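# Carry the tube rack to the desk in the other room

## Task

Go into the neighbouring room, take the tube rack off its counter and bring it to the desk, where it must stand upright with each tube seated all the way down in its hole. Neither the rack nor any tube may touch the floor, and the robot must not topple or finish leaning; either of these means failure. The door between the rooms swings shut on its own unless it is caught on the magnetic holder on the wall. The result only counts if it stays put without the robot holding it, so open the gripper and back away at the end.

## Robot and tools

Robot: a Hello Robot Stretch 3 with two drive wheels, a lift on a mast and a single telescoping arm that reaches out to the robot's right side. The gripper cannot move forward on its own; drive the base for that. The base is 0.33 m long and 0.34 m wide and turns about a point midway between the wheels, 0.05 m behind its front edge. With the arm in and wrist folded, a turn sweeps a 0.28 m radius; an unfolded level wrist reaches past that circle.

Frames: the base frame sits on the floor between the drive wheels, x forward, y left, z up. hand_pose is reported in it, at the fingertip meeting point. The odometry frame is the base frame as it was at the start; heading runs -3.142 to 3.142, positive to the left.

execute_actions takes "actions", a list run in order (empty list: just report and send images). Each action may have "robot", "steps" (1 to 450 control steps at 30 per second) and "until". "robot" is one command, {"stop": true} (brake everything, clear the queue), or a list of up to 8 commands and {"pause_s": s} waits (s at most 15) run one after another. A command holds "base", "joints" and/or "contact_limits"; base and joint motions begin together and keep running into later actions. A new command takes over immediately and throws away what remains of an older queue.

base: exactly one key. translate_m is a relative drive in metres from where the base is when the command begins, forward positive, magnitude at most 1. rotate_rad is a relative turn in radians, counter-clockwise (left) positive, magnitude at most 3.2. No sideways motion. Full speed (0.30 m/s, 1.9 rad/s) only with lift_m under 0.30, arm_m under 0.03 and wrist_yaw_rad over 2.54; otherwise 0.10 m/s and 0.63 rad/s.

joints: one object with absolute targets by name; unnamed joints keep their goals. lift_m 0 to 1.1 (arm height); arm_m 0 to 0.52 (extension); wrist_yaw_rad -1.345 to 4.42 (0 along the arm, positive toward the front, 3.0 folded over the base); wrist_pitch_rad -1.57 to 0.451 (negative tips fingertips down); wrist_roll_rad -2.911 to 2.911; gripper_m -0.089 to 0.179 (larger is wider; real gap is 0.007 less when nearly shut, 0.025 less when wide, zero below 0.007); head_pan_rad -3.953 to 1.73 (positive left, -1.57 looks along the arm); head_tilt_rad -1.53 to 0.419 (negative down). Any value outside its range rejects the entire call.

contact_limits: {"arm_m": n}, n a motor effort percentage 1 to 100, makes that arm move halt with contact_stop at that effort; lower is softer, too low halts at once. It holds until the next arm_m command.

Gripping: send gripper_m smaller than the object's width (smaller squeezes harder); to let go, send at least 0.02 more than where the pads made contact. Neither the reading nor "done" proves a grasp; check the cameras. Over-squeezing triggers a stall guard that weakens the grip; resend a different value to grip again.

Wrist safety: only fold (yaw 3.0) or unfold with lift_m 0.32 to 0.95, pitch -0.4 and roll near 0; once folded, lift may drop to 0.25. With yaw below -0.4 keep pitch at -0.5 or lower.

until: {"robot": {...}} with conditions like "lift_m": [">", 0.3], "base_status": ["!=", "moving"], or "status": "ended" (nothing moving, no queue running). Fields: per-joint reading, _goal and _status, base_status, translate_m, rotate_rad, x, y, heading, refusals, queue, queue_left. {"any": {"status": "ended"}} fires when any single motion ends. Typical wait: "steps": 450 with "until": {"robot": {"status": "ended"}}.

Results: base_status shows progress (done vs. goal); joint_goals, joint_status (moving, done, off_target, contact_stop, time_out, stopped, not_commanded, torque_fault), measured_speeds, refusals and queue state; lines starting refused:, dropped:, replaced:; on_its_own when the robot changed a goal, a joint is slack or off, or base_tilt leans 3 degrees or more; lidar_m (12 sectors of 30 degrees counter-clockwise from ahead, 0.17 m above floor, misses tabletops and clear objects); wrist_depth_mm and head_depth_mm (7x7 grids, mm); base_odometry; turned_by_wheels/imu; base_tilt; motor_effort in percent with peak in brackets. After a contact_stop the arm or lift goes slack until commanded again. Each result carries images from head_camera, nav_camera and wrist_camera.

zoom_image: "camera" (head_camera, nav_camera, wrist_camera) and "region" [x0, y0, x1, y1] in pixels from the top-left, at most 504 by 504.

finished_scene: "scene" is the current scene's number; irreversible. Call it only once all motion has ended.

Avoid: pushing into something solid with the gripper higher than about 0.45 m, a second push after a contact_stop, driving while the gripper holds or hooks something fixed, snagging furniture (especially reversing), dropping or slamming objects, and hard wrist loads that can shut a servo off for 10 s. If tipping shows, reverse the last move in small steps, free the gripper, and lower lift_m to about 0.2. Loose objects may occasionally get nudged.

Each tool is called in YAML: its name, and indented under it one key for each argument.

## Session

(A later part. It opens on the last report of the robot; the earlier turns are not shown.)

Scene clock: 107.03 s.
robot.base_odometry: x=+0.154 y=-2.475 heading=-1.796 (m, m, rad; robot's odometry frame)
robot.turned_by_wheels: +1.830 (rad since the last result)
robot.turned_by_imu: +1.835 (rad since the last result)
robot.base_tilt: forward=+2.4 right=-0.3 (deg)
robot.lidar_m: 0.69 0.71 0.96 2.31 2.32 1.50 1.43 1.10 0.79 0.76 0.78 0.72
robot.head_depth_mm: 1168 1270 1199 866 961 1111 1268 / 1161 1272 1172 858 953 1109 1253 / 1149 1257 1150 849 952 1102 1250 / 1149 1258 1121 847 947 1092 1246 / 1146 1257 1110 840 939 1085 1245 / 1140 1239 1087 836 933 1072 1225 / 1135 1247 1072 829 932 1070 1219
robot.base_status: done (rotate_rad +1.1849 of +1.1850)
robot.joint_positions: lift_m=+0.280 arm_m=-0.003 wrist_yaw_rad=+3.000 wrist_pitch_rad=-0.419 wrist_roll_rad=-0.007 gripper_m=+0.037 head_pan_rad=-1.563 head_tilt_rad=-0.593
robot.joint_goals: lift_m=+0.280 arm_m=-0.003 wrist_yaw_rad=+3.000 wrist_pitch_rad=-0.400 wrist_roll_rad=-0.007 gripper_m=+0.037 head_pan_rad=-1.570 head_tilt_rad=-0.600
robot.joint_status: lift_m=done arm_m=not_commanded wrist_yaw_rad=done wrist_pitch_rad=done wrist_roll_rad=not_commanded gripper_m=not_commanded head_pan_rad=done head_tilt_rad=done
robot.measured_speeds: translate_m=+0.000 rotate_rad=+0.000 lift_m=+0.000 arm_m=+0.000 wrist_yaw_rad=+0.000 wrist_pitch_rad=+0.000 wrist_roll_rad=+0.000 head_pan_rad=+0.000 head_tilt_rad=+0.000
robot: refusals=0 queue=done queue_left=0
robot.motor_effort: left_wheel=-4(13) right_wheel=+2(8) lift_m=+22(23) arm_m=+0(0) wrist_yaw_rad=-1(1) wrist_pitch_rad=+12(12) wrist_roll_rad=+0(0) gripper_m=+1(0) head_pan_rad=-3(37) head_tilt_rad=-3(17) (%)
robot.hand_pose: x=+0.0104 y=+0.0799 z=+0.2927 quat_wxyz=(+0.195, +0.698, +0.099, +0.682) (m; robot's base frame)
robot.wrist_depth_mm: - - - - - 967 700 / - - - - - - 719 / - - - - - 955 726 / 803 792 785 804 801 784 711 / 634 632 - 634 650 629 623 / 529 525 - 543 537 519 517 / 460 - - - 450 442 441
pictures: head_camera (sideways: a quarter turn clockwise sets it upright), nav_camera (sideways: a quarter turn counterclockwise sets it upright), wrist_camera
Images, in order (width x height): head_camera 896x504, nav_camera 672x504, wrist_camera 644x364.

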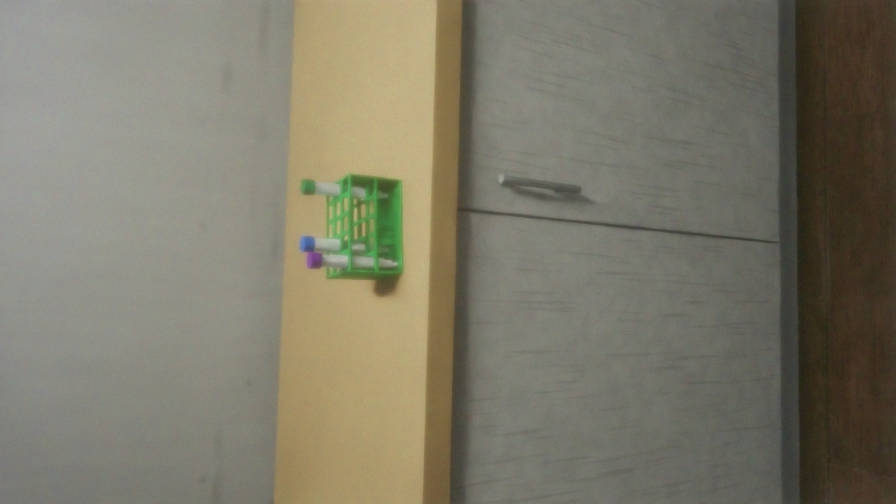

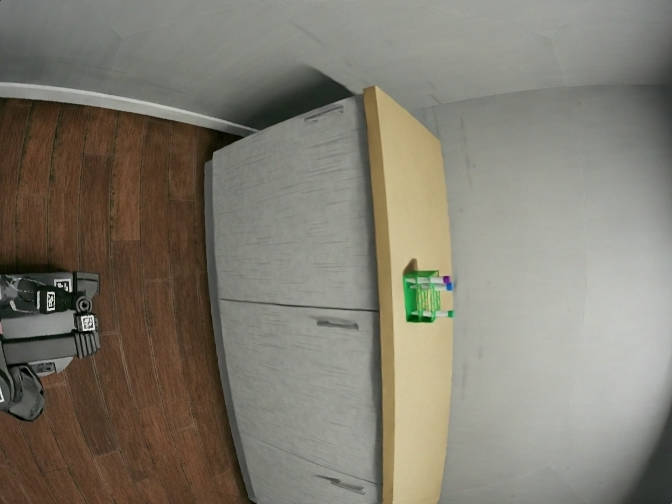

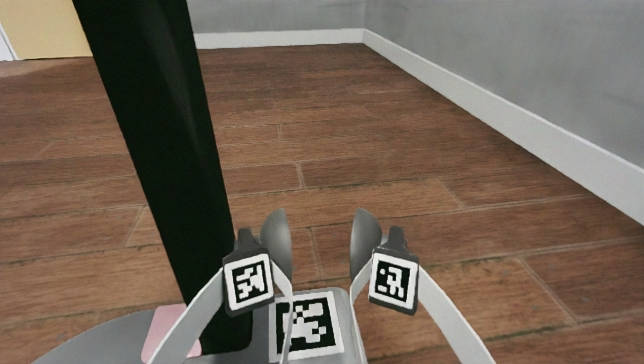

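execute_actions:
  actions:
    - {"robot":[{"base":{"translate_m":-0.045},"joints":{"lift_m":0.93,"gripper_m":0.175}},{"joints":{"wrist_yaw_rad":0.0,"wrist_pitch_rad":-0.4}},{"joints":{"wrist_pitch_rad":-0.2,"arm_m":0.25}}],"steps":450,"until":{"robot":{"status":"ended"}}}

Scene clock: 124.73 s.
robot.base_odometry: x=+0.164 y=-2.431 heading=-1.796 (m, m, rad; robot's odometry frame)
robot.turned_by_wheels: +0.000 (rad since the last result)
robot.turned_by_imu: -0.004 (rad since the last result)
robot.base_tilt: forward=+2.3 right=-0.4 (deg)
robot.lidar_m: 0.73 0.76 1.02 2.30 2.32 1.45 1.39 1.10 0.79 0.76 0.78 0.77
robot.head_depth_mm: 1168 1277 1199 - - 1114 1259 / 1159 1272 1266 - 979 1112 1264 / 1153 1263 1248 - 973 1099 1258 / 1145 1259 1211 - 963 1086 1246 / 1153 1252 1098 844 936 1085 1236 / 1145 1250 1090 840 932 1080 1229 / 1144 1245 1069 835 926 1072 1221
robot.base_status: done (translate_m -0.0450 of -0.0450)
robot.joint_positions: lift_m=+0.930 arm_m=+0.250 wrist_yaw_rad=+0.000 wrist_pitch_rad=-0.222 wrist_roll_rad=-0.007 gripper_m=+0.175 head_pan_rad=-1.563 head_tilt_rad=-0.593
robot.joint_goals: lift_m=+0.930 arm_m=+0.250 wrist_yaw_rad=+0.000 wrist_pitch_rad=-0.200 wrist_roll_rad=-0.007 gripper_m=+0.175 head_pan_rad=-1.570 head_tilt_rad=-0.600
robot.joint_status: lift_m=done arm_m=done wrist_yaw_rad=done wrist_pitch_rad=done wrist_roll_rad=not_commanded gripper_m=done head_pan_rad=done head_tilt_rad=done
robot.measured_speeds: translate_m=+0.000 rotate_rad=+0.000 lift_m=+0.000 arm_m=+0.000 wrist_yaw_rad=+0.000 wrist_pitch_rad=+0.000 wrist_roll_rad=+0.000 head_pan_rad=+0.000 head_tilt_rad=+0.000
robot: refusals=0 queue=done queue_left=0
robot.motor_effort: left_wheel=-4(16) right_wheel=+2(4) lift_m=+30(32) arm_m=+3(2) wrist_yaw_rad=-1(0) wrist_pitch_rad=+14(17) wrist_roll_rad=+0(0) gripper_m=+0(84) head_pan_rad=-3(4) head_tilt_rad=-3(2) (%)
robot.hand_pose: x=-0.0214 y=-0.6393 z=+0.9886 quat_wxyz=(+0.705, +0.079, -0.700, -0.078) (m; robot's base frame)
robot.wrist_depth_mm: 807 789 819 826 819 833 831 / 853 858 859 882 884 873 904 / 877 860 815 648 810 806 796 / 487 498 483 370 481 477 478 / 351 369 344 342 346 360 336 / 292 294 292 294 299 299 298 / 344 345 347 350 348 353 360
pictures: head_camera (sideways: a quarter turn clockwise sets it upright), nav_camera (sideways: a quarter turn counterclockwise sets it upright), wrist_camera
Images, in order (width x height): head_camera 896x504, nav_camera 672x504, wrist_camera 644x364.

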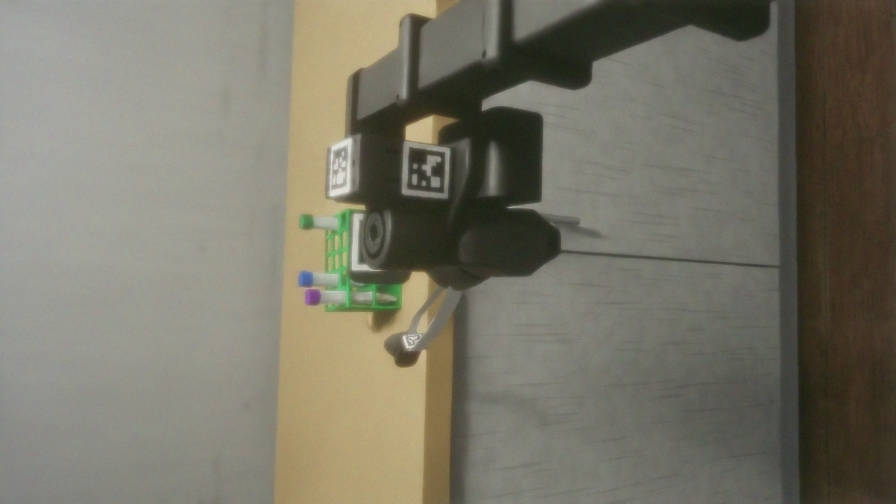

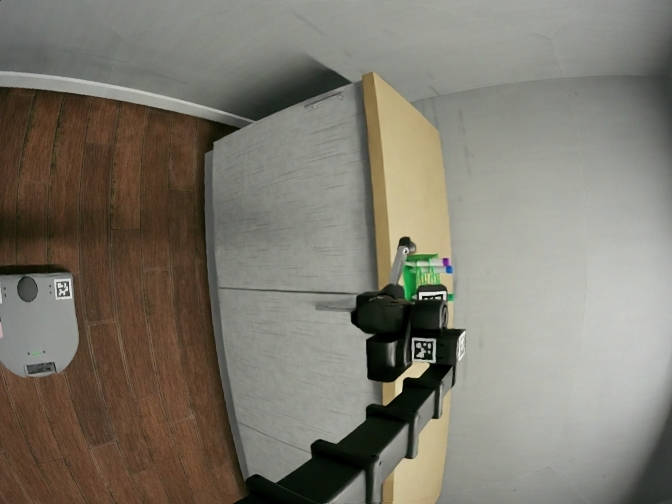

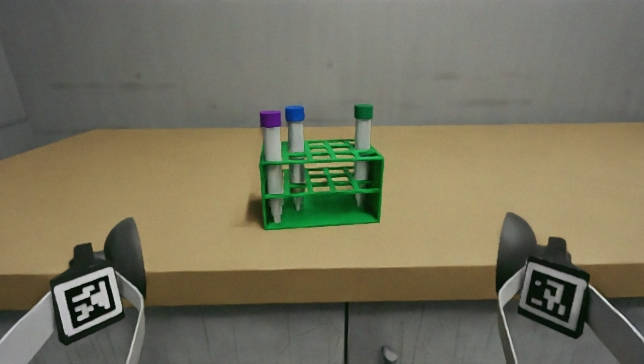

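execute_actions:
  actions:
    - {"robot":[{"joints":{"lift_m":0.878}},{"joints":{"arm_m":0.40}}],"steps":450,"until":{"robot":{"status":"ended"}}}

Scene clock: 132.70 s.
robot.base_odometry: x=+0.164 y=-2.431 heading=-1.796 (m, m, rad; robot's odometry frame)
robot.turned_by_wheels: +0.000 (rad since the last result)
robot.turned_by_imu: -0.002 (rad since the last result)
robot.base_tilt: forward=+2.5 right=-0.6 (deg)
robot.lidar_m: 0.73 0.76 1.02 2.31 2.31 1.45 1.39 1.11 0.80 0.76 0.78 0.77
robot.head_depth_mm: 1164 1277 1198 859 - - 1271 / 1155 1277 1180 - 988 1114 1265 / 1145 1270 1291 875 954 1106 1244 / 1150 1263 1207 868 945 1095 1251 / 1146 1258 1103 846 940 1086 1239 / 1139 1249 1085 834 930 1072 1224 / 1137 1250 1071 833 930 1075 1225
robot.base_status: done (translate_m -0.0450 of -0.0450)
robot.joint_positions: lift_m=+0.878 arm_m=+0.400 wrist_yaw_rad=+0.000 wrist_pitch_rad=-0.222 wrist_roll_rad=-0.007 gripper_m=+0.175 head_pan_rad=-1.563 head_tilt_rad=-0.593
robot.joint_goals: lift_m=+0.878 arm_m=+0.400 wrist_yaw_rad=+0.000 wrist_pitch_rad=-0.200 wrist_roll_rad=-0.007 gripper_m=+0.175 head_pan_rad=-1.570 head_tilt_rad=-0.600
robot.joint_status: lift_m=done arm_m=done wrist_yaw_rad=done wrist_pitch_rad=done wrist_roll_rad=not_commanded gripper_m=done head_pan_rad=done head_tilt_rad=done
robot.measured_speeds: translate_m=+0.000 rotate_rad=+0.000 lift_m=+0.000 arm_m=+0.000 wrist_yaw_rad=+0.000 wrist_pitch_rad=+0.000 wrist_roll_rad=+0.000 head_pan_rad=+0.000 head_tilt_rad=+0.000
robot: refusals=0 queue=done queue_left=0
robot.motor_effort: left_wheel=-4(4) right_wheel=+2(2) lift_m=+22(30) arm_m=+3(2) wrist_yaw_rad=+0(0) wrist_pitch_rad=+14(14) wrist_roll_rad=+0(0) gripper_m=+0(0) head_pan_rad=-2(3) head_tilt_rad=-3(3) (%)
robot.hand_pose: x=-0.0214 y=-0.7893 z=+0.9370 quat_wxyz=(+0.706, +0.079, -0.700, -0.078) (m; robot's base frame)
robot.wrist_depth_mm: 659 679 664 684 672 677 672 / 696 703 178 711 715 732 721 / 594 585 198 214 249 562 560 / 346 343 180 233 218 330 333 / 243 258 209 221 213 252 238 / 197 186 185 185 184 183 188 / 147 152 152 151 150 151 145
pictures: head_camera (sideways: a quarter turn clockwise sets it upright), nav_camera (sideways: a quarter turn counterclockwise sets it upright), wrist_camera
Images, in order (width x height): head_camera 896x504, nav_camera 672x504, wrist_camera 644x364.

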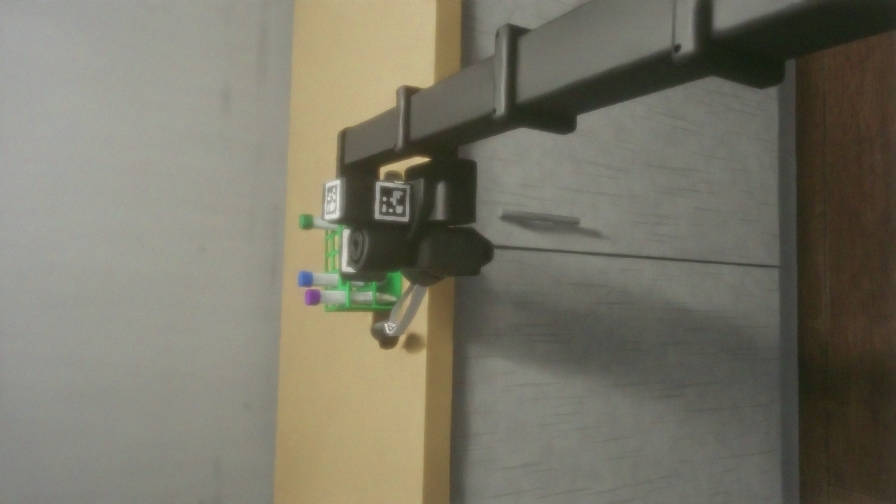

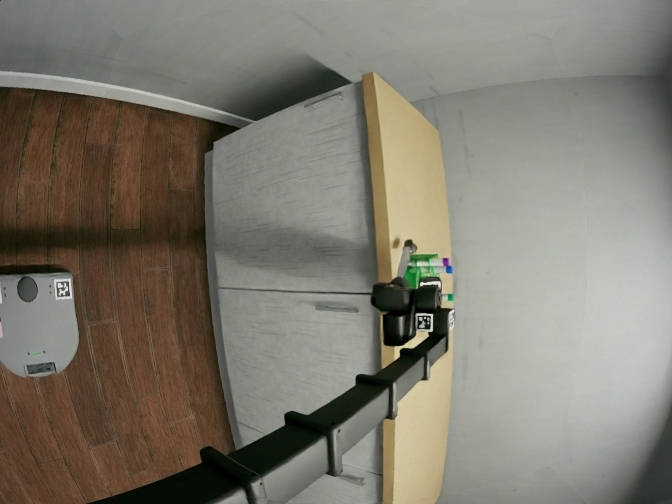

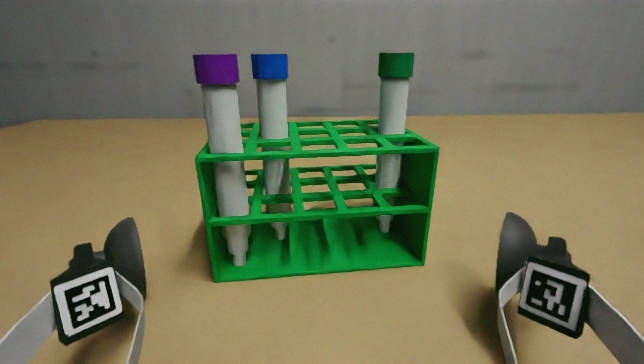

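execute_actions:
  actions:
    - {"robot":[{"joints":{"arm_m":0.45}},{"joints":{"gripper_m":0.08}},{"pause_s":0.5},{"joints":{"lift_m":0.90}}],"steps":450,"until":{"robot":{"status":"ended"}}}

Scene clock: 139.03 s.
robot.base_odometry: x=+0.164 y=-2.431 heading=-1.796 (m, m, rad; robot's odometry frame)
robot.turned_by_wheels: +0.000 (rad since the last result)
robot.turned_by_imu: -0.002 (rad since the last result)
robot.base_tilt: forward=+2.4 right=-0.4 (deg)
robot.lidar_m: 0.73 0.76 1.02 2.31 2.32 1.45 1.39 1.11 0.80 0.76 0.78 0.77
robot.head_depth_mm: 1170 1274 1187 866 - - 1270 / 1151 1271 1272 - 978 1114 1254 / 1157 1260 1341 847 950 1099 1255 / 1158 1258 1327 847 945 1092 1242 / 1147 1259 1107 843 942 1084 1242 / 1134 1248 1087 839 931 1071 1227 / 1133 1244 1066 835 930 1072 1222
robot.base_status: done (translate_m -0.0450 of -0.0450)
robot.joint_positions: lift_m=+0.900 arm_m=+0.450 wrist_yaw_rad=+0.000 wrist_pitch_rad=-0.227 wrist_roll_rad=-0.007 gripper_m=+0.087 head_pan_rad=-1.563 head_tilt_rad=-0.593
robot.joint_goals: lift_m=+0.900 arm_m=+0.450 wrist_yaw_rad=+0.000 wrist_pitch_rad=-0.200 wrist_roll_rad=-0.007 gripper_m=+0.086 head_pan_rad=-1.570 head_tilt_rad=-0.600
robot.joint_status: lift_m=done arm_m=done wrist_yaw_rad=done wrist_pitch_rad=done wrist_roll_rad=not_commanded gripper_m=done head_pan_rad=done head_tilt_rad=done
robot.measured_speeds: translate_m=+0.000 rotate_rad=+0.000 lift_m=+0.000 arm_m=+0.000 wrist_yaw_rad=+0.000 wrist_pitch_rad=+0.000 wrist_roll_rad=+0.000 head_pan_rad=+0.000 head_tilt_rad=+0.000
robot: refusals=0 queue=done queue_left=0
robot.on_its_own: gripper_m is held at +0.086, not at your +0.080, by its stall guard, which is not easing now
robot.motor_effort: left_wheel=-4(4) right_wheel=+2(2) lift_m=+31(32) arm_m=+3(4) wrist_yaw_rad=-1(1) wrist_pitch_rad=+17(18) wrist_roll_rad=+0(0) gripper_m=-20(94) head_pan_rad=-3(3) head_tilt_rad=-2(2) (%)
robot.hand_pose: x=-0.0214 y=-0.8389 z=+0.9572 quat_wxyz=(+0.705, +0.081, -0.700, -0.080) (m; robot's base frame)
robot.wrist_depth_mm: 624 612 614 638 624 639 635 / 655 636 139 664 645 672 659 / 682 586 148 657 514 635 639 / 395 364 130 155 153 384 385 / 283 265 153 169 164 277 277 / 218 - 145 167 167 - 214 / 178 171 150 159 159 173 175
pictures: head_camera (sideways: a quarter turn clockwise sets it upright), nav_camera (sideways: a quarter turn counterclockwise sets it upright), wrist_camera
Images, in order (width x height): head_camera 896x504, nav_camera 672x504, wrist_camera 644x364.

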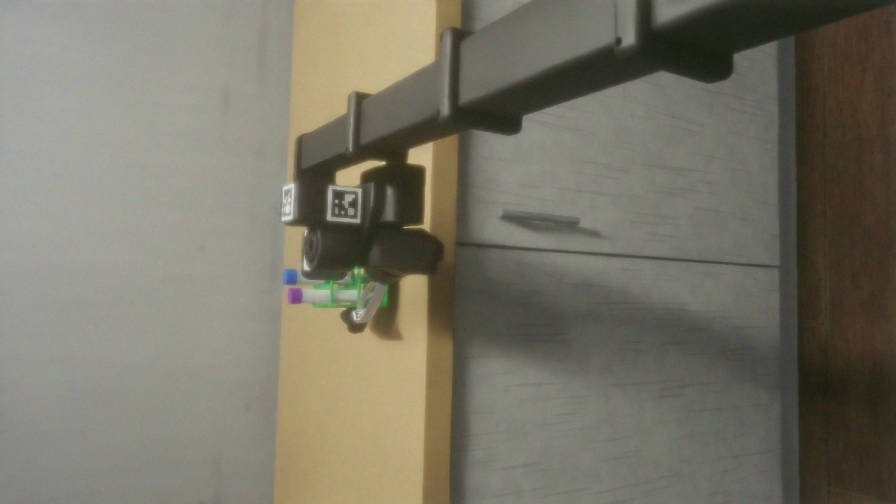

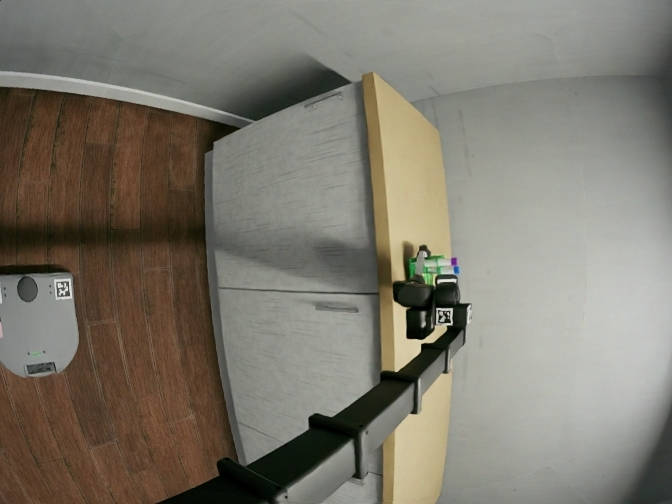

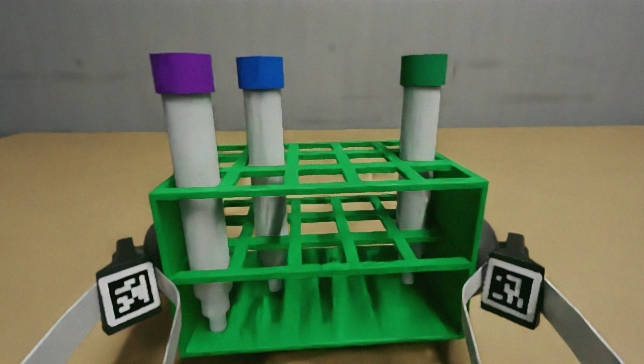

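execute_actions:
  actions:
    - {"robot":[{"joints":{"lift_m":0.95}},{"joints":{"arm_m":0.0},"base":{"translate_m":-0.3}},{"joints":{"wrist_yaw_rad":1.57,"head_pan_rad":0.0,"head_tilt_rad":-0.5},"base":{"rotate_rad":1.57}},{"base":{"translate_m":1.0}}],"steps":450,"until":{"robot":{"status":"ended"}}}
    - {"steps":450,"until":{"robot":{"status":"ended"}}}
    - {"robot":{"base":{"translate_m":0.7},"joints":{"head_pan_rad":0.6}},"steps":450,"until":{"robot":{"status":"ended"}}}

Scene clock: 173.47 s.
robot.base_odometry: x=+1.888 y=-2.519 heading=-0.226 (m, m, rad; robot's odometry frame)
robot.turned_by_wheels: +1.570 (rad since the last result)
robot.turned_by_imu: +1.572 (rad since the last result)
robot.base_tilt: forward=+2.4 right=-0.5 (deg)
robot.lidar_m: 0.69 0.60 0.74 2.49 1.40 1.58 2.45 1.43 1.03 0.99 1.01 0.73
robot.head_depth_mm: 554 590 632 678 733 800 869 / 482 610 667 723 784 854 944 / 480 512 555 610 695 887 1008 / 504 542 585 638 704 781 876 / 530 573 623 683 756 846 957 / 558 604 661 733 816 923 1056 / 590 643 707 787 884 1012 1169
robot.base_status: done (translate_m +0.7000 of +0.7000)
robot.joint_positions: lift_m=+0.950 arm_m=+0.000 wrist_yaw_rad=+1.569 wrist_pitch_rad=-0.229 wrist_roll_rad=-0.007 gripper_m=+0.090 head_pan_rad=+0.593 head_tilt_rad=-0.507
robot.joint_goals: lift_m=+0.950 arm_m=+0.000 wrist_yaw_rad=+1.570 wrist_pitch_rad=-0.200 wrist_roll_rad=-0.007 gripper_m=+0.089 head_pan_rad=+0.600 head_tilt_rad=-0.500
robot.joint_status: lift_m=done arm_m=done wrist_yaw_rad=done wrist_pitch_rad=done wrist_roll_rad=not_commanded gripper_m=done head_pan_rad=done head_tilt_rad=done
robot.measured_speeds: translate_m=+0.000 rotate_rad=+0.000 lift_m=+0.000 arm_m=+0.000 wrist_yaw_rad=+0.000 wrist_pitch_rad=+0.000 wrist_roll_rad=+0.000 head_pan_rad=+0.000 head_tilt_rad=+0.000
robot: refusals=0 queue=done queue_left=0
robot.on_its_own: gripper_m is held at +0.089, not at your +0.080, by its stall guard, which is not easing now
robot.motor_effort: left_wheel=-4(10) right_wheel=+2(6) lift_m=+31(32) arm_m=-2(5) wrist_yaw_rad=+0(4) wrist_pitch_rad=+18(17) wrist_roll_rad=+0(0) gripper_m=-19(20) head_pan_rad=+3(36) head_tilt_rad=+3(11) (%)
robot.hand_pose: x=+0.2227 y=-0.1458 z=+1.0069 quat_wxyz=(+0.556, +0.552, -0.438, +0.441) (m; robot's base frame)
robot.wrist_depth_mm: 549 549 558 570 566 575 584 / 477 576 139 591 588 603 621 / 482 623 148 632 627 651 658 / 509 661 132 155 154 684 696 / 551 562 154 170 165 719 737 / 585 - 144 167 166 - 809 / 626 672 151 159 159 899 855
pictures: head_camera (sideways: a quarter turn clockwise sets it upright), nav_camera (sideways: a quarter turn counterclockwise sets it upright), wrist_camera
Images, in order (width x height): head_camera 896x504, nav_camera 672x504, wrist_camera 644x364.

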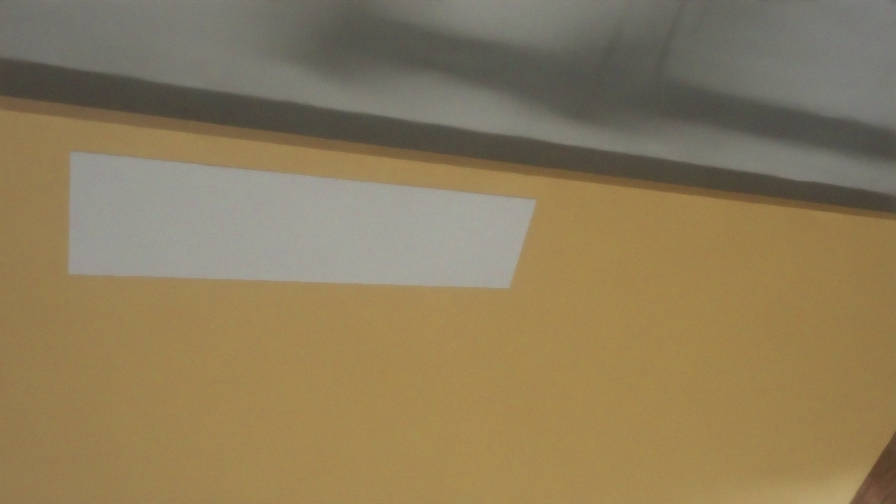

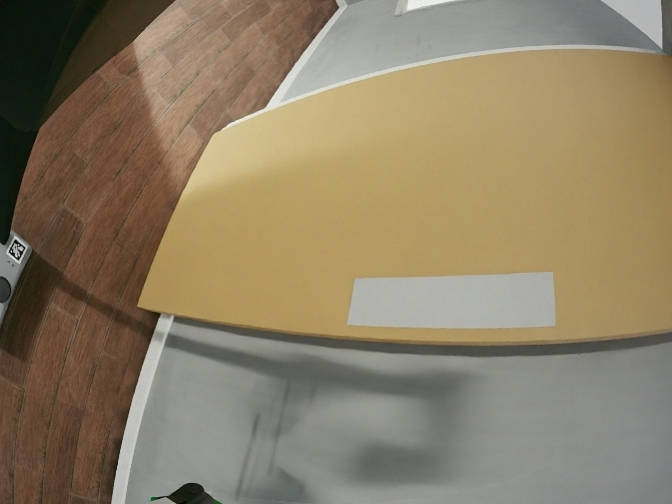

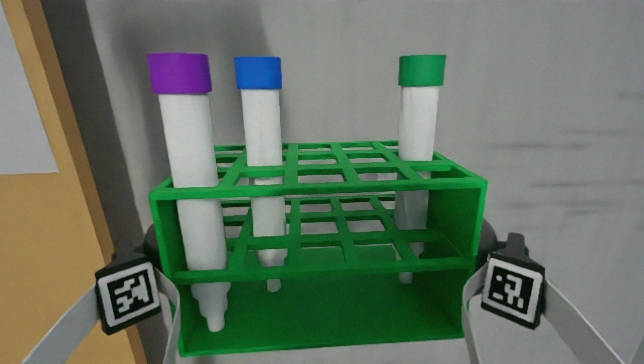

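execute_actions:
  actions:
    - {"robot":{"base":{"rotate_rad":1.57},"joints":{"head_pan_rad":0,"head_tilt_rad":-0.7}},"steps":450,"until":{"robot":{"status":"ended"}}}

Scene clock: 179.40 s.
robot.base_odometry: x=+1.888 y=-2.519 heading=+1.344 (m, m, rad; robot's odometry frame)
robot.turned_by_wheels: +1.570 (rad since the last result)
robot.turned_by_imu: +1.573 (rad since the last result)
robot.base_tilt: forward=+2.5 right=-0.5 (deg)
robot.lidar_m: 2.41 1.20 1.57 2.45 1.45 1.04 0.98 1.01 0.73 0.69 0.60 0.74
robot.head_depth_mm: 1775 1741 1403 1235 1215 319 1160 / 2464 2446 2399 2138 1653 309 1194 / 3286 3612 3013 2199 1721 1474 1220 / 3293 3622 2992 2194 1718 1429 1207 / 3224 3622 3010 2151 1714 1407 1205 / 3282 3577 2898 2124 1697 1395 1194 / 3182 3603 2855 1906 1565 1399 1197
robot.base_status: done (rotate_rad +1.5698 of +1.5700)
robot.joint_positions: lift_m=+0.950 arm_m=+0.000 wrist_yaw_rad=+1.569 wrist_pitch_rad=-0.229 wrist_roll_rad=-0.007 gripper_m=+0.090 head_pan_rad=+0.007 head_tilt_rad=-0.691
robot.joint_goals: lift_m=+0.950 arm_m=+0.000 wrist_yaw_rad=+1.570 wrist_pitch_rad=-0.200 wrist_roll_rad=-0.007 gripper_m=+0.089 head_pan_rad=+0.000 head_tilt_rad=-0.700
robot.joint_status: lift_m=done arm_m=done wrist_yaw_rad=done wrist_pitch_rad=done wrist_roll_rad=not_commanded gripper_m=done head_pan_rad=done head_tilt_rad=done
robot.measured_speeds: translate_m=+0.000 rotate_rad=+0.000 lift_m=+0.000 arm_m=+0.000 wrist_yaw_rad=+0.000 wrist_pitch_rad=+0.000 wrist_roll_rad=+0.000 head_pan_rad=+0.000 head_tilt_rad=+0.000
robot: refusals=0 queue=done queue_left=0
robot.on_its_own: gripper_m is held at +0.089, not at your +0.080, by its stall guard, which is not easing now
robot.motor_effort: left_wheel=-4(10) right_wheel=+3(5) lift_m=+31(31) arm_m=-2(2) wrist_yaw_rad=+1(1) wrist_pitch_rad=+18(18) wrist_roll_rad=+0(0) gripper_m=-19(19) head_pan_rad=-3(32) head_tilt_rad=-3(15) (%)
robot.hand_pose: x=+0.2227 y=-0.1458 z=+1.0069 quat_wxyz=(+0.556, +0.552, -0.438, +0.441) (m; robot's base frame)
robot.wrist_depth_mm: 951 - - - - 631 446 / - - 138 - 830 634 448 / - - 147 - 832 646 452 / - - 133 155 154 606 449 / - - 153 169 165 558 451 / - - 144 167 166 - 458 / - - 151 159 158 691 434
pictures: head_camera (sideways: a quarter turn clockwise sets it upright), nav_camera (sideways: a quarter turn counterclockwise sets it upright), wrist_camera
Images, in order (width x height): head_camera 896x504, nav_camera 672x504, wrist_camera 644x364.

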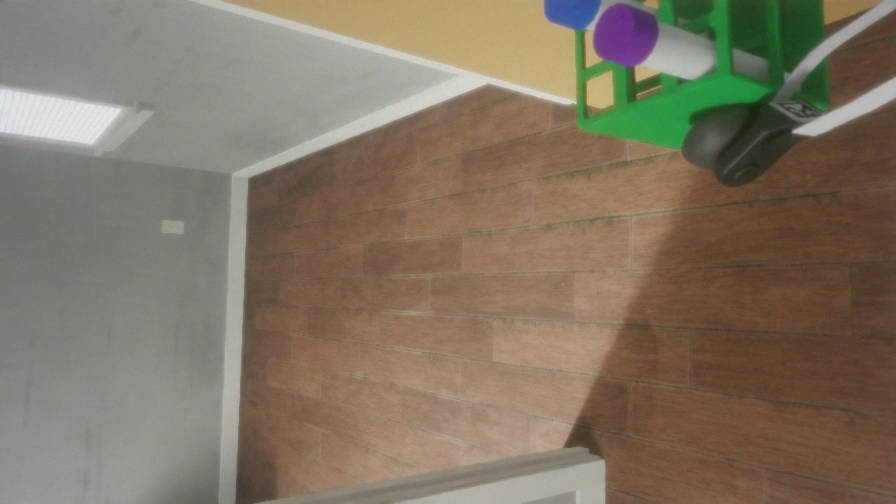

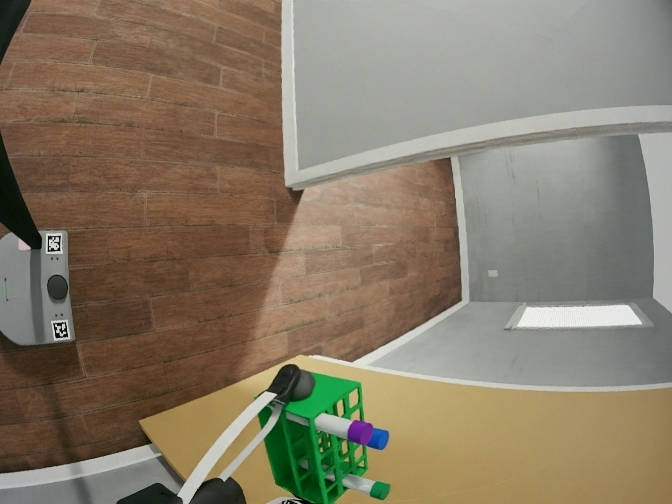

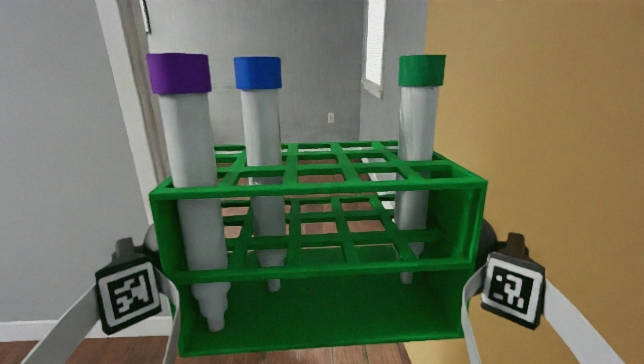

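execute_actions:
  actions:
    - {"robot":{"base":{"translate_m":1.0},"joints":{"head_tilt_rad":-0.5}},"steps":450,"until":{"robot":{"status":"ended"}}}
    - {"robot":{"base":{"translate_m":0.6},"joints":{"head_pan_rad":0.5}},"steps":450,"until":{"robot":{"status":"ended"}}}

Scene clock: 201.13 s.
robot.base_odometry: x=+2.248 y=-0.960 heading=+1.344 (m, m, rad; robot's odometry frame)
robot.turned_by_wheels: +0.000 (rad since the last result)
robot.turned_by_imu: +0.001 (rad since the last result)
robot.base_tilt: forward=+2.5 right=-0.4 (deg)
robot.lidar_m: 2.19 2.21 3.03 1.44 0.54 0.58 2.57 0.65 0.59 0.65 0.67 0.90
robot.head_depth_mm: 1822 1953 2077 2250 2195 1679 1373 / 1914 2018 2177 2337 2163 1671 1364 / 1970 2109 2290 2493 2145 1659 1348 / 2088 2224 2416 2603 2149 1647 1348 / 2171 2310 2521 2673 2104 1635 1328 / 2240 2456 2579 2557 2092 1621 1327 / 2365 2617 2563 2881 2060 1612 1322
robot.base_status: done (translate_m +0.6000 of +0.6000)
robot.joint_positions: lift_m=+0.950 arm_m=+0.000 wrist_yaw_rad=+1.569 wrist_pitch_rad=-0.229 wrist_roll_rad=-0.007 gripper_m=+0.090 head_pan_rad=+0.493 head_tilt_rad=-0.507
robot.joint_goals: lift_m=+0.950 arm_m=+0.000 wrist_yaw_rad=+1.570 wrist_pitch_rad=-0.200 wrist_roll_rad=-0.007 gripper_m=+0.089 head_pan_rad=+0.500 head_tilt_rad=-0.500
robot.joint_status: lift_m=done arm_m=done wrist_yaw_rad=done wrist_pitch_rad=done wrist_roll_rad=not_commanded gripper_m=done head_pan_rad=done head_tilt_rad=done
robot.measured_speeds: translate_m=+0.000 rotate_rad=+0.000 lift_m=+0.000 arm_m=+0.000 wrist_yaw_rad=+0.000 wrist_pitch_rad=+0.000 wrist_roll_rad=+0.000 head_pan_rad=+0.000 head_tilt_rad=+0.000
robot: refusals=0 queue=done queue_left=0
robot.on_its_own: gripper_m is held at +0.089, not at your +0.080, by its stall guard, which is not easing now
robot.motor_effort: left_wheel=-5(6) right_wheel=+2(5) lift_m=+31(31) arm_m=-2(2) wrist_yaw_rad=+1(2) wrist_pitch_rad=+18(17) wrist_roll_rad=+0(0) gripper_m=-19(19) head_pan_rad=+2(28) head_tilt_rad=+3(15) (%)
robot.hand_pose: x=+0.2227 y=-0.1458 z=+1.0069 quat_wxyz=(+0.556, +0.552, -0.438, +0.441) (m; robot's base frame)
robot.wrist_depth_mm: - - - - - 864 585 / - - 139 - - 868 591 / - - 148 - - 878 583 / - - 132 155 154 825 590 / - - 153 170 165 716 596 / - - 145 167 167 - 613 / - - 150 159 158 883 555
pictures: head_camera (sideways: a quarter turn clockwise sets it upright), nav_camera (sideways: a quarter turn counterclockwise sets it upright), wrist_camera
Images, in order (width x height): head_camera 896x504, nav_camera 672x504, wrist_camera 644x364.

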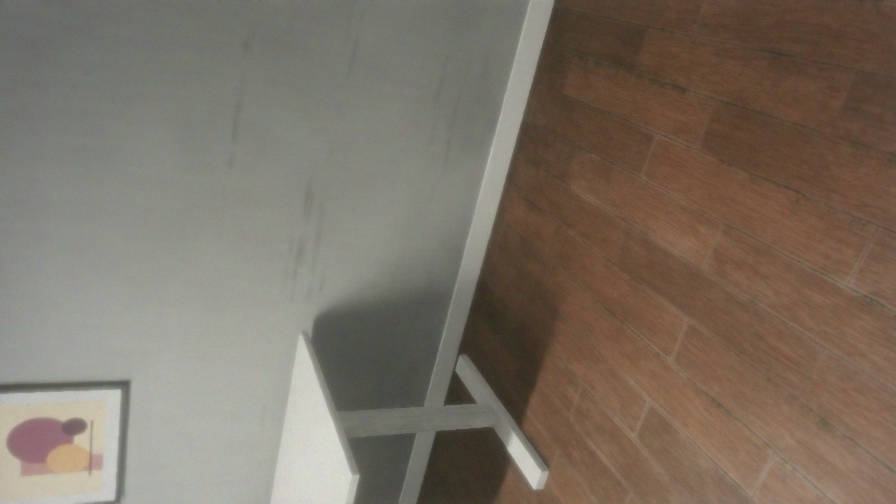

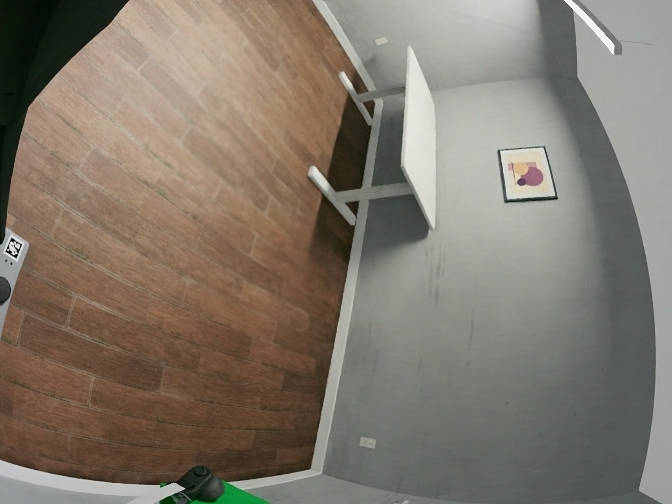

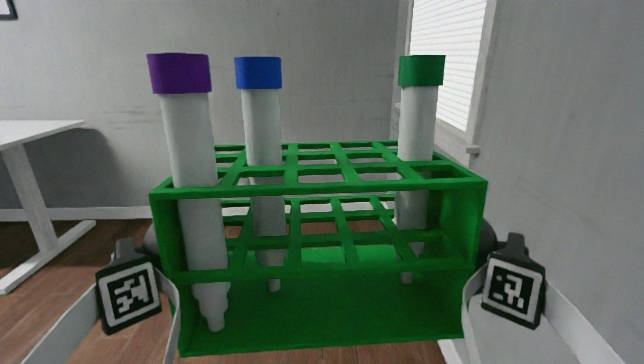

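execute_actions:
  actions:
    - {"robot":[{"base":{"translate_m":0.93}},{"base":{"rotate_rad":1.605},"joints":{"head_pan_rad":-0.7,"head_tilt_rad":-0.8}},{"base":{"translate_m":1.0}}],"steps":450,"until":{"robot":{"status":"ended"}}}
    - {"steps":450,"until":{"robot":{"status":"ended"}}}

Scene clock: 232.07 s.
robot.base_odometry: x=+1.476 y=+0.137 heading=+2.949 (m, m, rad; robot's odometry frame)
robot.turned_by_wheels: +1.605 (rad since the last result)
robot.turned_by_imu: +1.609 (rad since the last result)
robot.base_tilt: forward=+2.5 right=-0.5 (deg)
robot.lidar_m: 2.15 1.76 1.30 1.25 1.30 1.68 1.62 1.68 1.32 1.27 0.91 1.82
robot.head_depth_mm: 1249 1349 1120 957 1670 - - / 1368 1447 1106 863 1324 - - / 1508 1538 1096 858 1562 - 1139 / 1680 1501 1085 354 379 1337 1151 / 1878 1485 1076 352 340 1302 1152 / 2048 1454 1181 1947 300 1250 1149 / 1961 1437 2276 1876 308 1258 1140
robot.base_status: done (translate_m +1.0000 of +1.0000)
robot.joint_positions: lift_m=+0.950 arm_m=+0.000 wrist_yaw_rad=+1.569 wrist_pitch_rad=-0.229 wrist_roll_rad=-0.007 gripper_m=+0.090 head_pan_rad=-0.693 head_tilt_rad=-0.790
robot.joint_goals: lift_m=+0.950 arm_m=+0.000 wrist_yaw_rad=+1.570 wrist_pitch_rad=-0.200 wrist_roll_rad=-0.007 gripper_m=+0.089 head_pan_rad=-0.700 head_tilt_rad=-0.800
robot.joint_status: lift_m=done arm_m=done wrist_yaw_rad=done wrist_pitch_rad=done wrist_roll_rad=not_commanded gripper_m=done head_pan_rad=done head_tilt_rad=done
robot.measured_speeds: translate_m=+0.000 rotate_rad=+0.000 lift_m=+0.000 arm_m=+0.000 wrist_yaw_rad=+0.000 wrist_pitch_rad=+0.000 wrist_roll_rad=+0.000 head_pan_rad=+0.000 head_tilt_rad=+0.000
robot: refusals=0 queue=done queue_left=0
robot.on_its_own: gripper_m is held at +0.089, not at your +0.080, by its stall guard, which is not easing now
robot.motor_effort: left_wheel=-5(10) right_wheel=+2(6) lift_m=+31(31) arm_m=-2(2) wrist_yaw_rad=+1(1) wrist_pitch_rad=+18(18) wrist_roll_rad=+0(0) gripper_m=-19(19) head_pan_rad=-3(38) head_tilt_rad=-4(21) (%)
robot.hand_pose: x=+0.2227 y=-0.1458 z=+1.0069 quat_wxyz=(+0.556, +0.552, -0.438, +0.441) (m; robot's base frame)
robot.wrist_depth_mm: - - - - - - - / - - 138 - - - - / - - 148 - - - - / - - 132 156 153 - - / - - 153 169 165 727 751 / - - 144 166 166 - 579 / - - 150 159 158 - 474
pictures: head_camera (sideways: a quarter turn clockwise sets it upright), nav_camera (sideways: a quarter turn counterclockwise sets it upright), wrist_camera
Images, in order (width x height): head_camera 896x504, nav_camera 672x504, wrist_camera 644x364.

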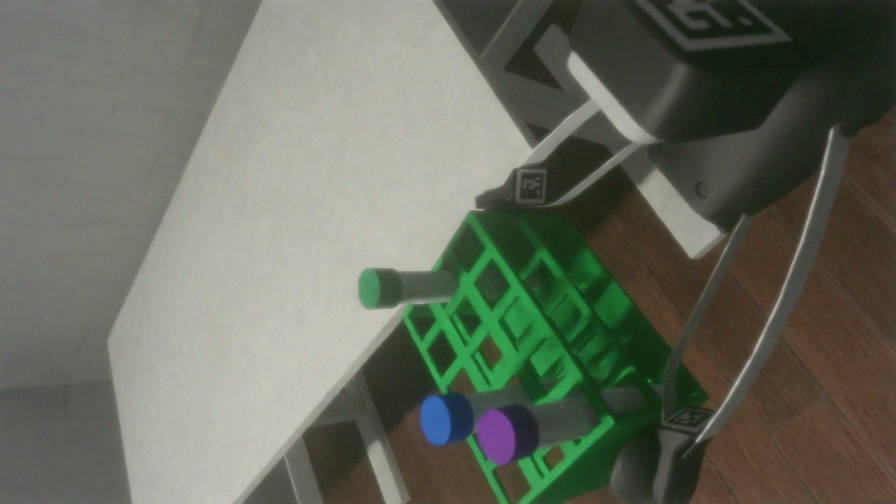

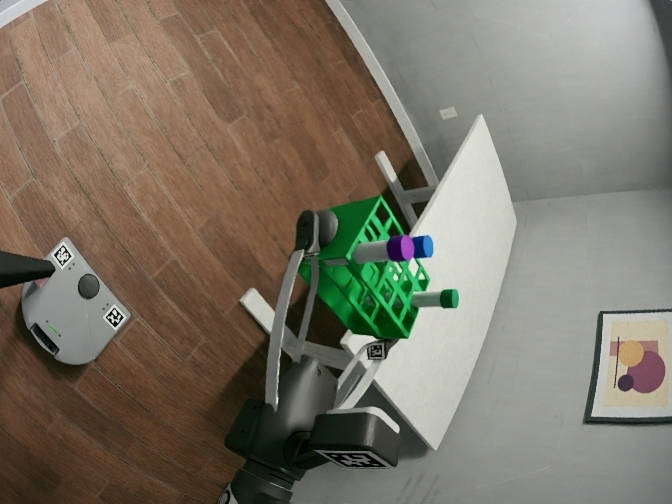

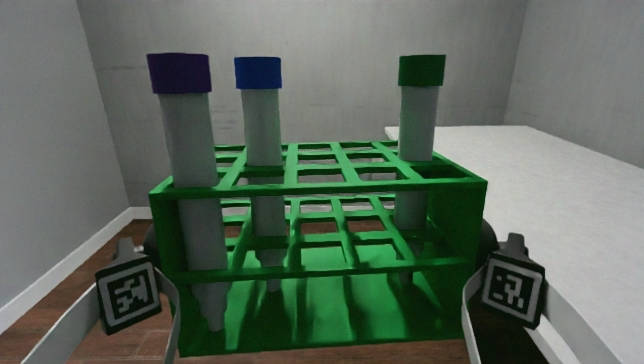

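execute_actions:
  actions:
    - {"robot":{"base":{"translate_m":0.9},"joints":{"wrist_yaw_rad":0.0,"head_pan_rad":-1.57}},"steps":450,"until":{"robot":{"status":"ended"}}}
    - {"robot":{"joints":{"arm_m":0.36,"lift_m":0.76}},"steps":450,"until":{"robot":{"status":"ended"}}}

Scene clock: 249.77 s.
robot.base_odometry: x=+0.592 y=+0.310 heading=+2.949 (m, m, rad; robot's odometry frame)
robot.turned_by_wheels: +0.000 (rad since the last result)
robot.turned_by_imu: -0.001 (rad since the last result)
robot.base_tilt: forward=+2.4 right=-0.5 (deg)
robot.lidar_m: 1.25 1.30 1.29 1.24 1.29 1.78 2.51 1.80 0.91 1.28 1.13 1.30
robot.head_depth_mm: 1086 1233 1123 870 748 1402 - / 1090 1232 1115 889 - - 1153 / 1087 1227 1143 798 758 1343 1174 / 1091 1232 839 795 750 1334 1164 / 1095 1234 1068 838 746 1328 1151 / 1087 1234 1058 831 741 1330 1142 / 1094 1237 1045 822 731 1312 1147
robot.base_status: done (translate_m +0.9000 of +0.9000)
robot.joint_positions: lift_m=+0.760 arm_m=+0.360 wrist_yaw_rad=+0.000 wrist_pitch_rad=-0.229 wrist_roll_rad=-0.007 gripper_m=+0.090 head_pan_rad=-1.563 head_tilt_rad=-0.790
robot.joint_goals: lift_m=+0.760 arm_m=+0.360 wrist_yaw_rad=+0.000 wrist_pitch_rad=-0.200 wrist_roll_rad=-0.007 gripper_m=+0.089 head_pan_rad=-1.570 head_tilt_rad=-0.800
robot.joint_status: lift_m=done arm_m=done wrist_yaw_rad=done wrist_pitch_rad=done wrist_roll_rad=not_commanded gripper_m=done head_pan_rad=done head_tilt_rad=done
robot.measured_speeds: translate_m=+0.000 rotate_rad=+0.000 lift_m=+0.000 arm_m=+0.000 wrist_yaw_rad=+0.000 wrist_pitch_rad=+0.000 wrist_roll_rad=+0.000 head_pan_rad=+0.000 head_tilt_rad=+0.000
robot: refusals=0 queue=done queue_left=0
robot.on_its_own: gripper_m is held at +0.089, not at your +0.080, by its stall guard, which is not easing now
robot.motor_effort: left_wheel=-5(6) right_wheel=+2(5) lift_m=+23(31) arm_m=+3(6) wrist_yaw_rad=-1(1) wrist_pitch_rad=+18(18) wrist_roll_rad=+0(0) gripper_m=-20(20) head_pan_rad=-3(37) head_tilt_rad=-4(3) (%)
robot.hand_pose: x=-0.0214 y=-0.7487 z=+0.8172 quat_wxyz=(+0.705, +0.082, -0.700, -0.081) (m; robot's base frame)
robot.wrist_depth_mm: 634 642 631 617 619 615 614 / 677 655 140 661 640 662 645 / 717 697 149 697 668 692 675 / 534 498 131 156 157 520 520 / 381 366 153 168 164 373 370 / 295 - 145 167 166 - 290 / 242 232 150 159 159 233 237
pictures: head_camera (sideways: a quarter turn clockwise sets it upright), nav_camera (sideways: a quarter turn counterclockwise sets it upright), wrist_camera
Images, in order (width x height): head_camera 896x504, nav_camera 672x504, wrist_camera 644x364.

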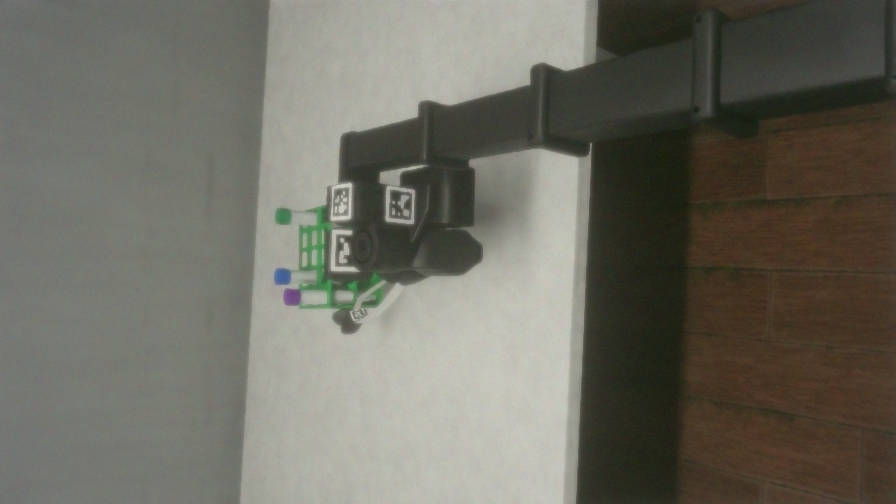

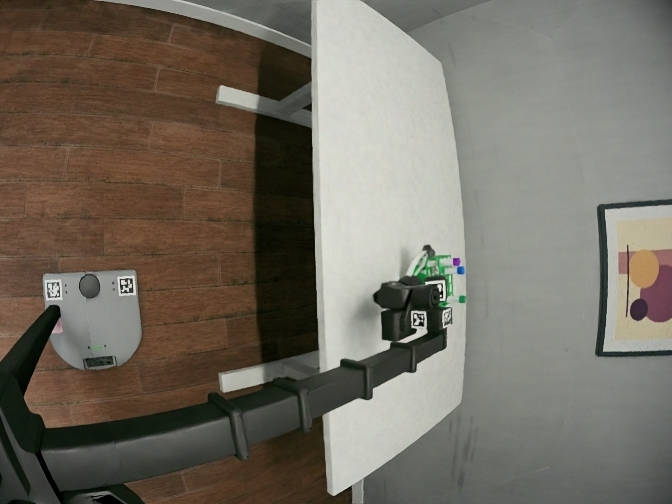

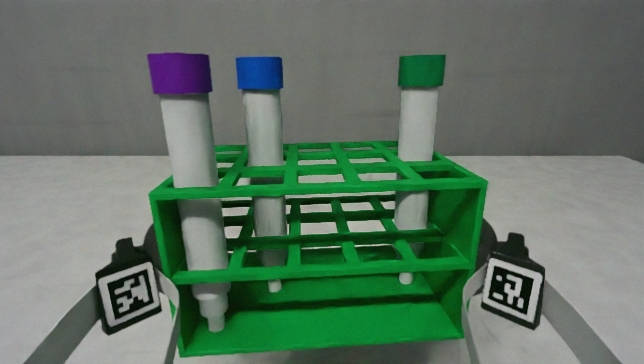

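execute_actions:
  actions:
    - {"robot":[{"joints":{"lift_m":0.71}},{"joints":{"lift_m":0.697}}],"steps":450,"until":{"robot":{"status":"ended"}}}

Scene clock: 253.43 s.
robot.base_odometry: x=+0.592 y=+0.310 heading=+2.949 (m, m, rad; robot's odometry frame)
robot.turned_by_wheels: +0.000 (rad since the last result)
robot.turned_by_imu: -0.001 (rad since the last result)
robot.base_tilt: forward=+2.6 right=-0.5 (deg)
robot.lidar_m: 1.25 1.30 1.29 1.24 1.29 1.79 2.51 1.80 0.91 1.28 1.13 1.30
robot.head_depth_mm: 1088 1235 1123 873 751 1373 1181 / 1088 1230 1110 878 742 - - / 1092 1228 1098 - 1108 1344 1168 / 1087 1231 1082 - 752 1347 1159 / 1086 1236 1066 835 743 1327 1148 / 1093 1235 1052 830 741 1323 1146 / 1098 1232 1047 821 732 1315 1146
robot.base_status: done (translate_m +0.9000 of +0.9000)
robot.joint_positions: lift_m=+0.697 arm_m=+0.360 wrist_yaw_rad=+0.000 wrist_pitch_rad=-0.229 wrist_roll_rad=-0.007 gripper_m=+0.090 head_pan_rad=-1.563 head_tilt_rad=-0.790
robot.joint_goals: lift_m=+0.697 arm_m=+0.360 wrist_yaw_rad=+0.000 wrist_pitch_rad=-0.200 wrist_roll_rad=-0.007 gripper_m=+0.089 head_pan_rad=-1.570 head_tilt_rad=-0.800
robot.joint_status: lift_m=done arm_m=done wrist_yaw_rad=done wrist_pitch_rad=done wrist_roll_rad=not_commanded gripper_m=done head_pan_rad=done head_tilt_rad=done
robot.measured_speeds: translate_m=+0.000 rotate_rad=+0.000 lift_m=+0.000 arm_m=+0.000 wrist_yaw_rad=+0.000 wrist_pitch_rad=+0.000 wrist_roll_rad=+0.000 head_pan_rad=+0.000 head_tilt_rad=+0.000
robot: refusals=0 queue=done queue_left=0
robot.on_its_own: gripper_m is held at +0.089, not at your +0.080, by its stall guard, which is not easing now
robot.motor_effort: left_wheel=-5(5) right_wheel=+2(3) lift_m=+22(23) arm_m=+3(3) wrist_yaw_rad=+0(0) wrist_pitch_rad=+18(18) wrist_roll_rad=+0(0) gripper_m=-20(20) head_pan_rad=-3(3) head_tilt_rad=-3(4) (%)
robot.hand_pose: x=-0.0214 y=-0.7487 z=+0.7542 quat_wxyz=(+0.705, +0.082, -0.700, -0.081) (m; robot's base frame)
robot.wrist_depth_mm: 633 625 635 626 618 621 615 / 654 654 139 656 633 667 630 / 609 532 149 594 467 577 575 / 358 331 131 155 156 348 349 / 257 247 153 169 164 249 250 / 197 - 145 166 167 - 194 / 168 155 150 153 152 156 159
pictures: head_camera (sideways: a quarter turn clockwise sets it upright), nav_camera (sideways: a quarter turn counterclockwise sets it upright), wrist_camera
Images, in order (width x height): head_camera 896x504, nav_camera 672x504, wrist_camera 644x364.

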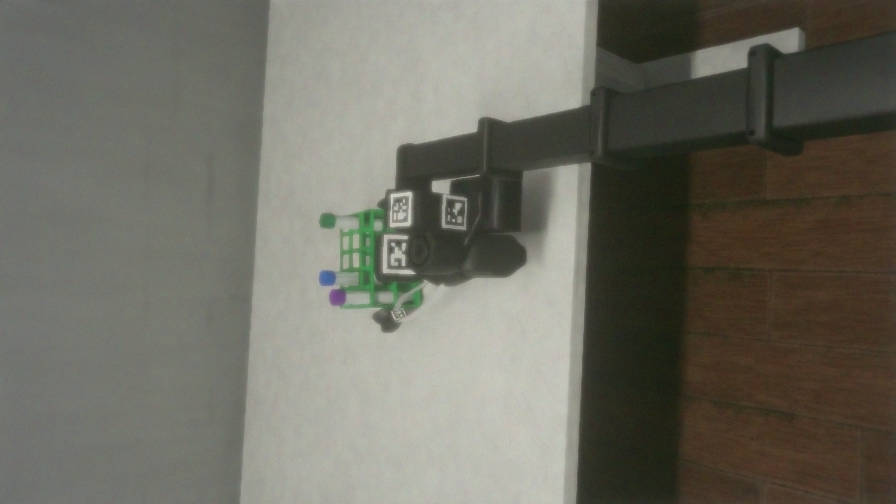

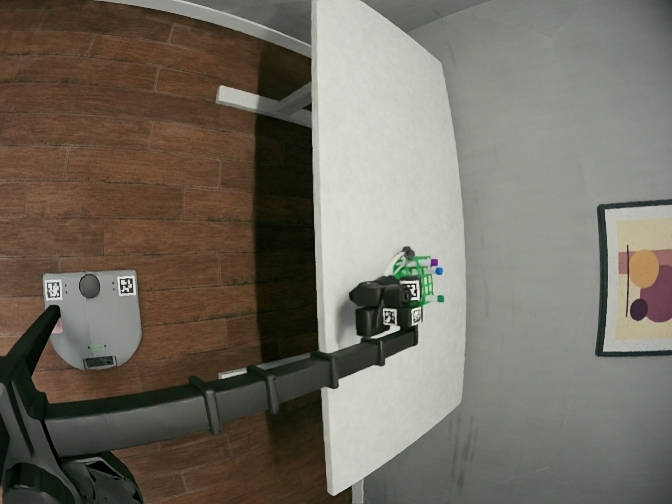

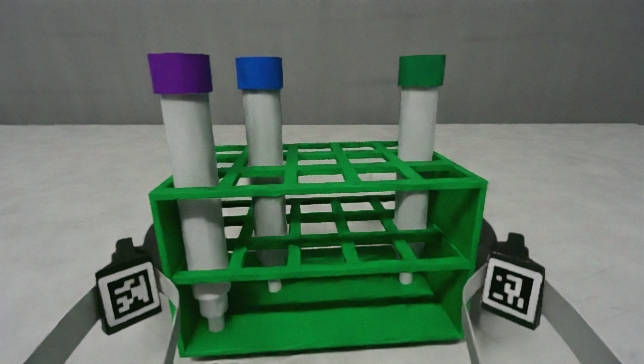

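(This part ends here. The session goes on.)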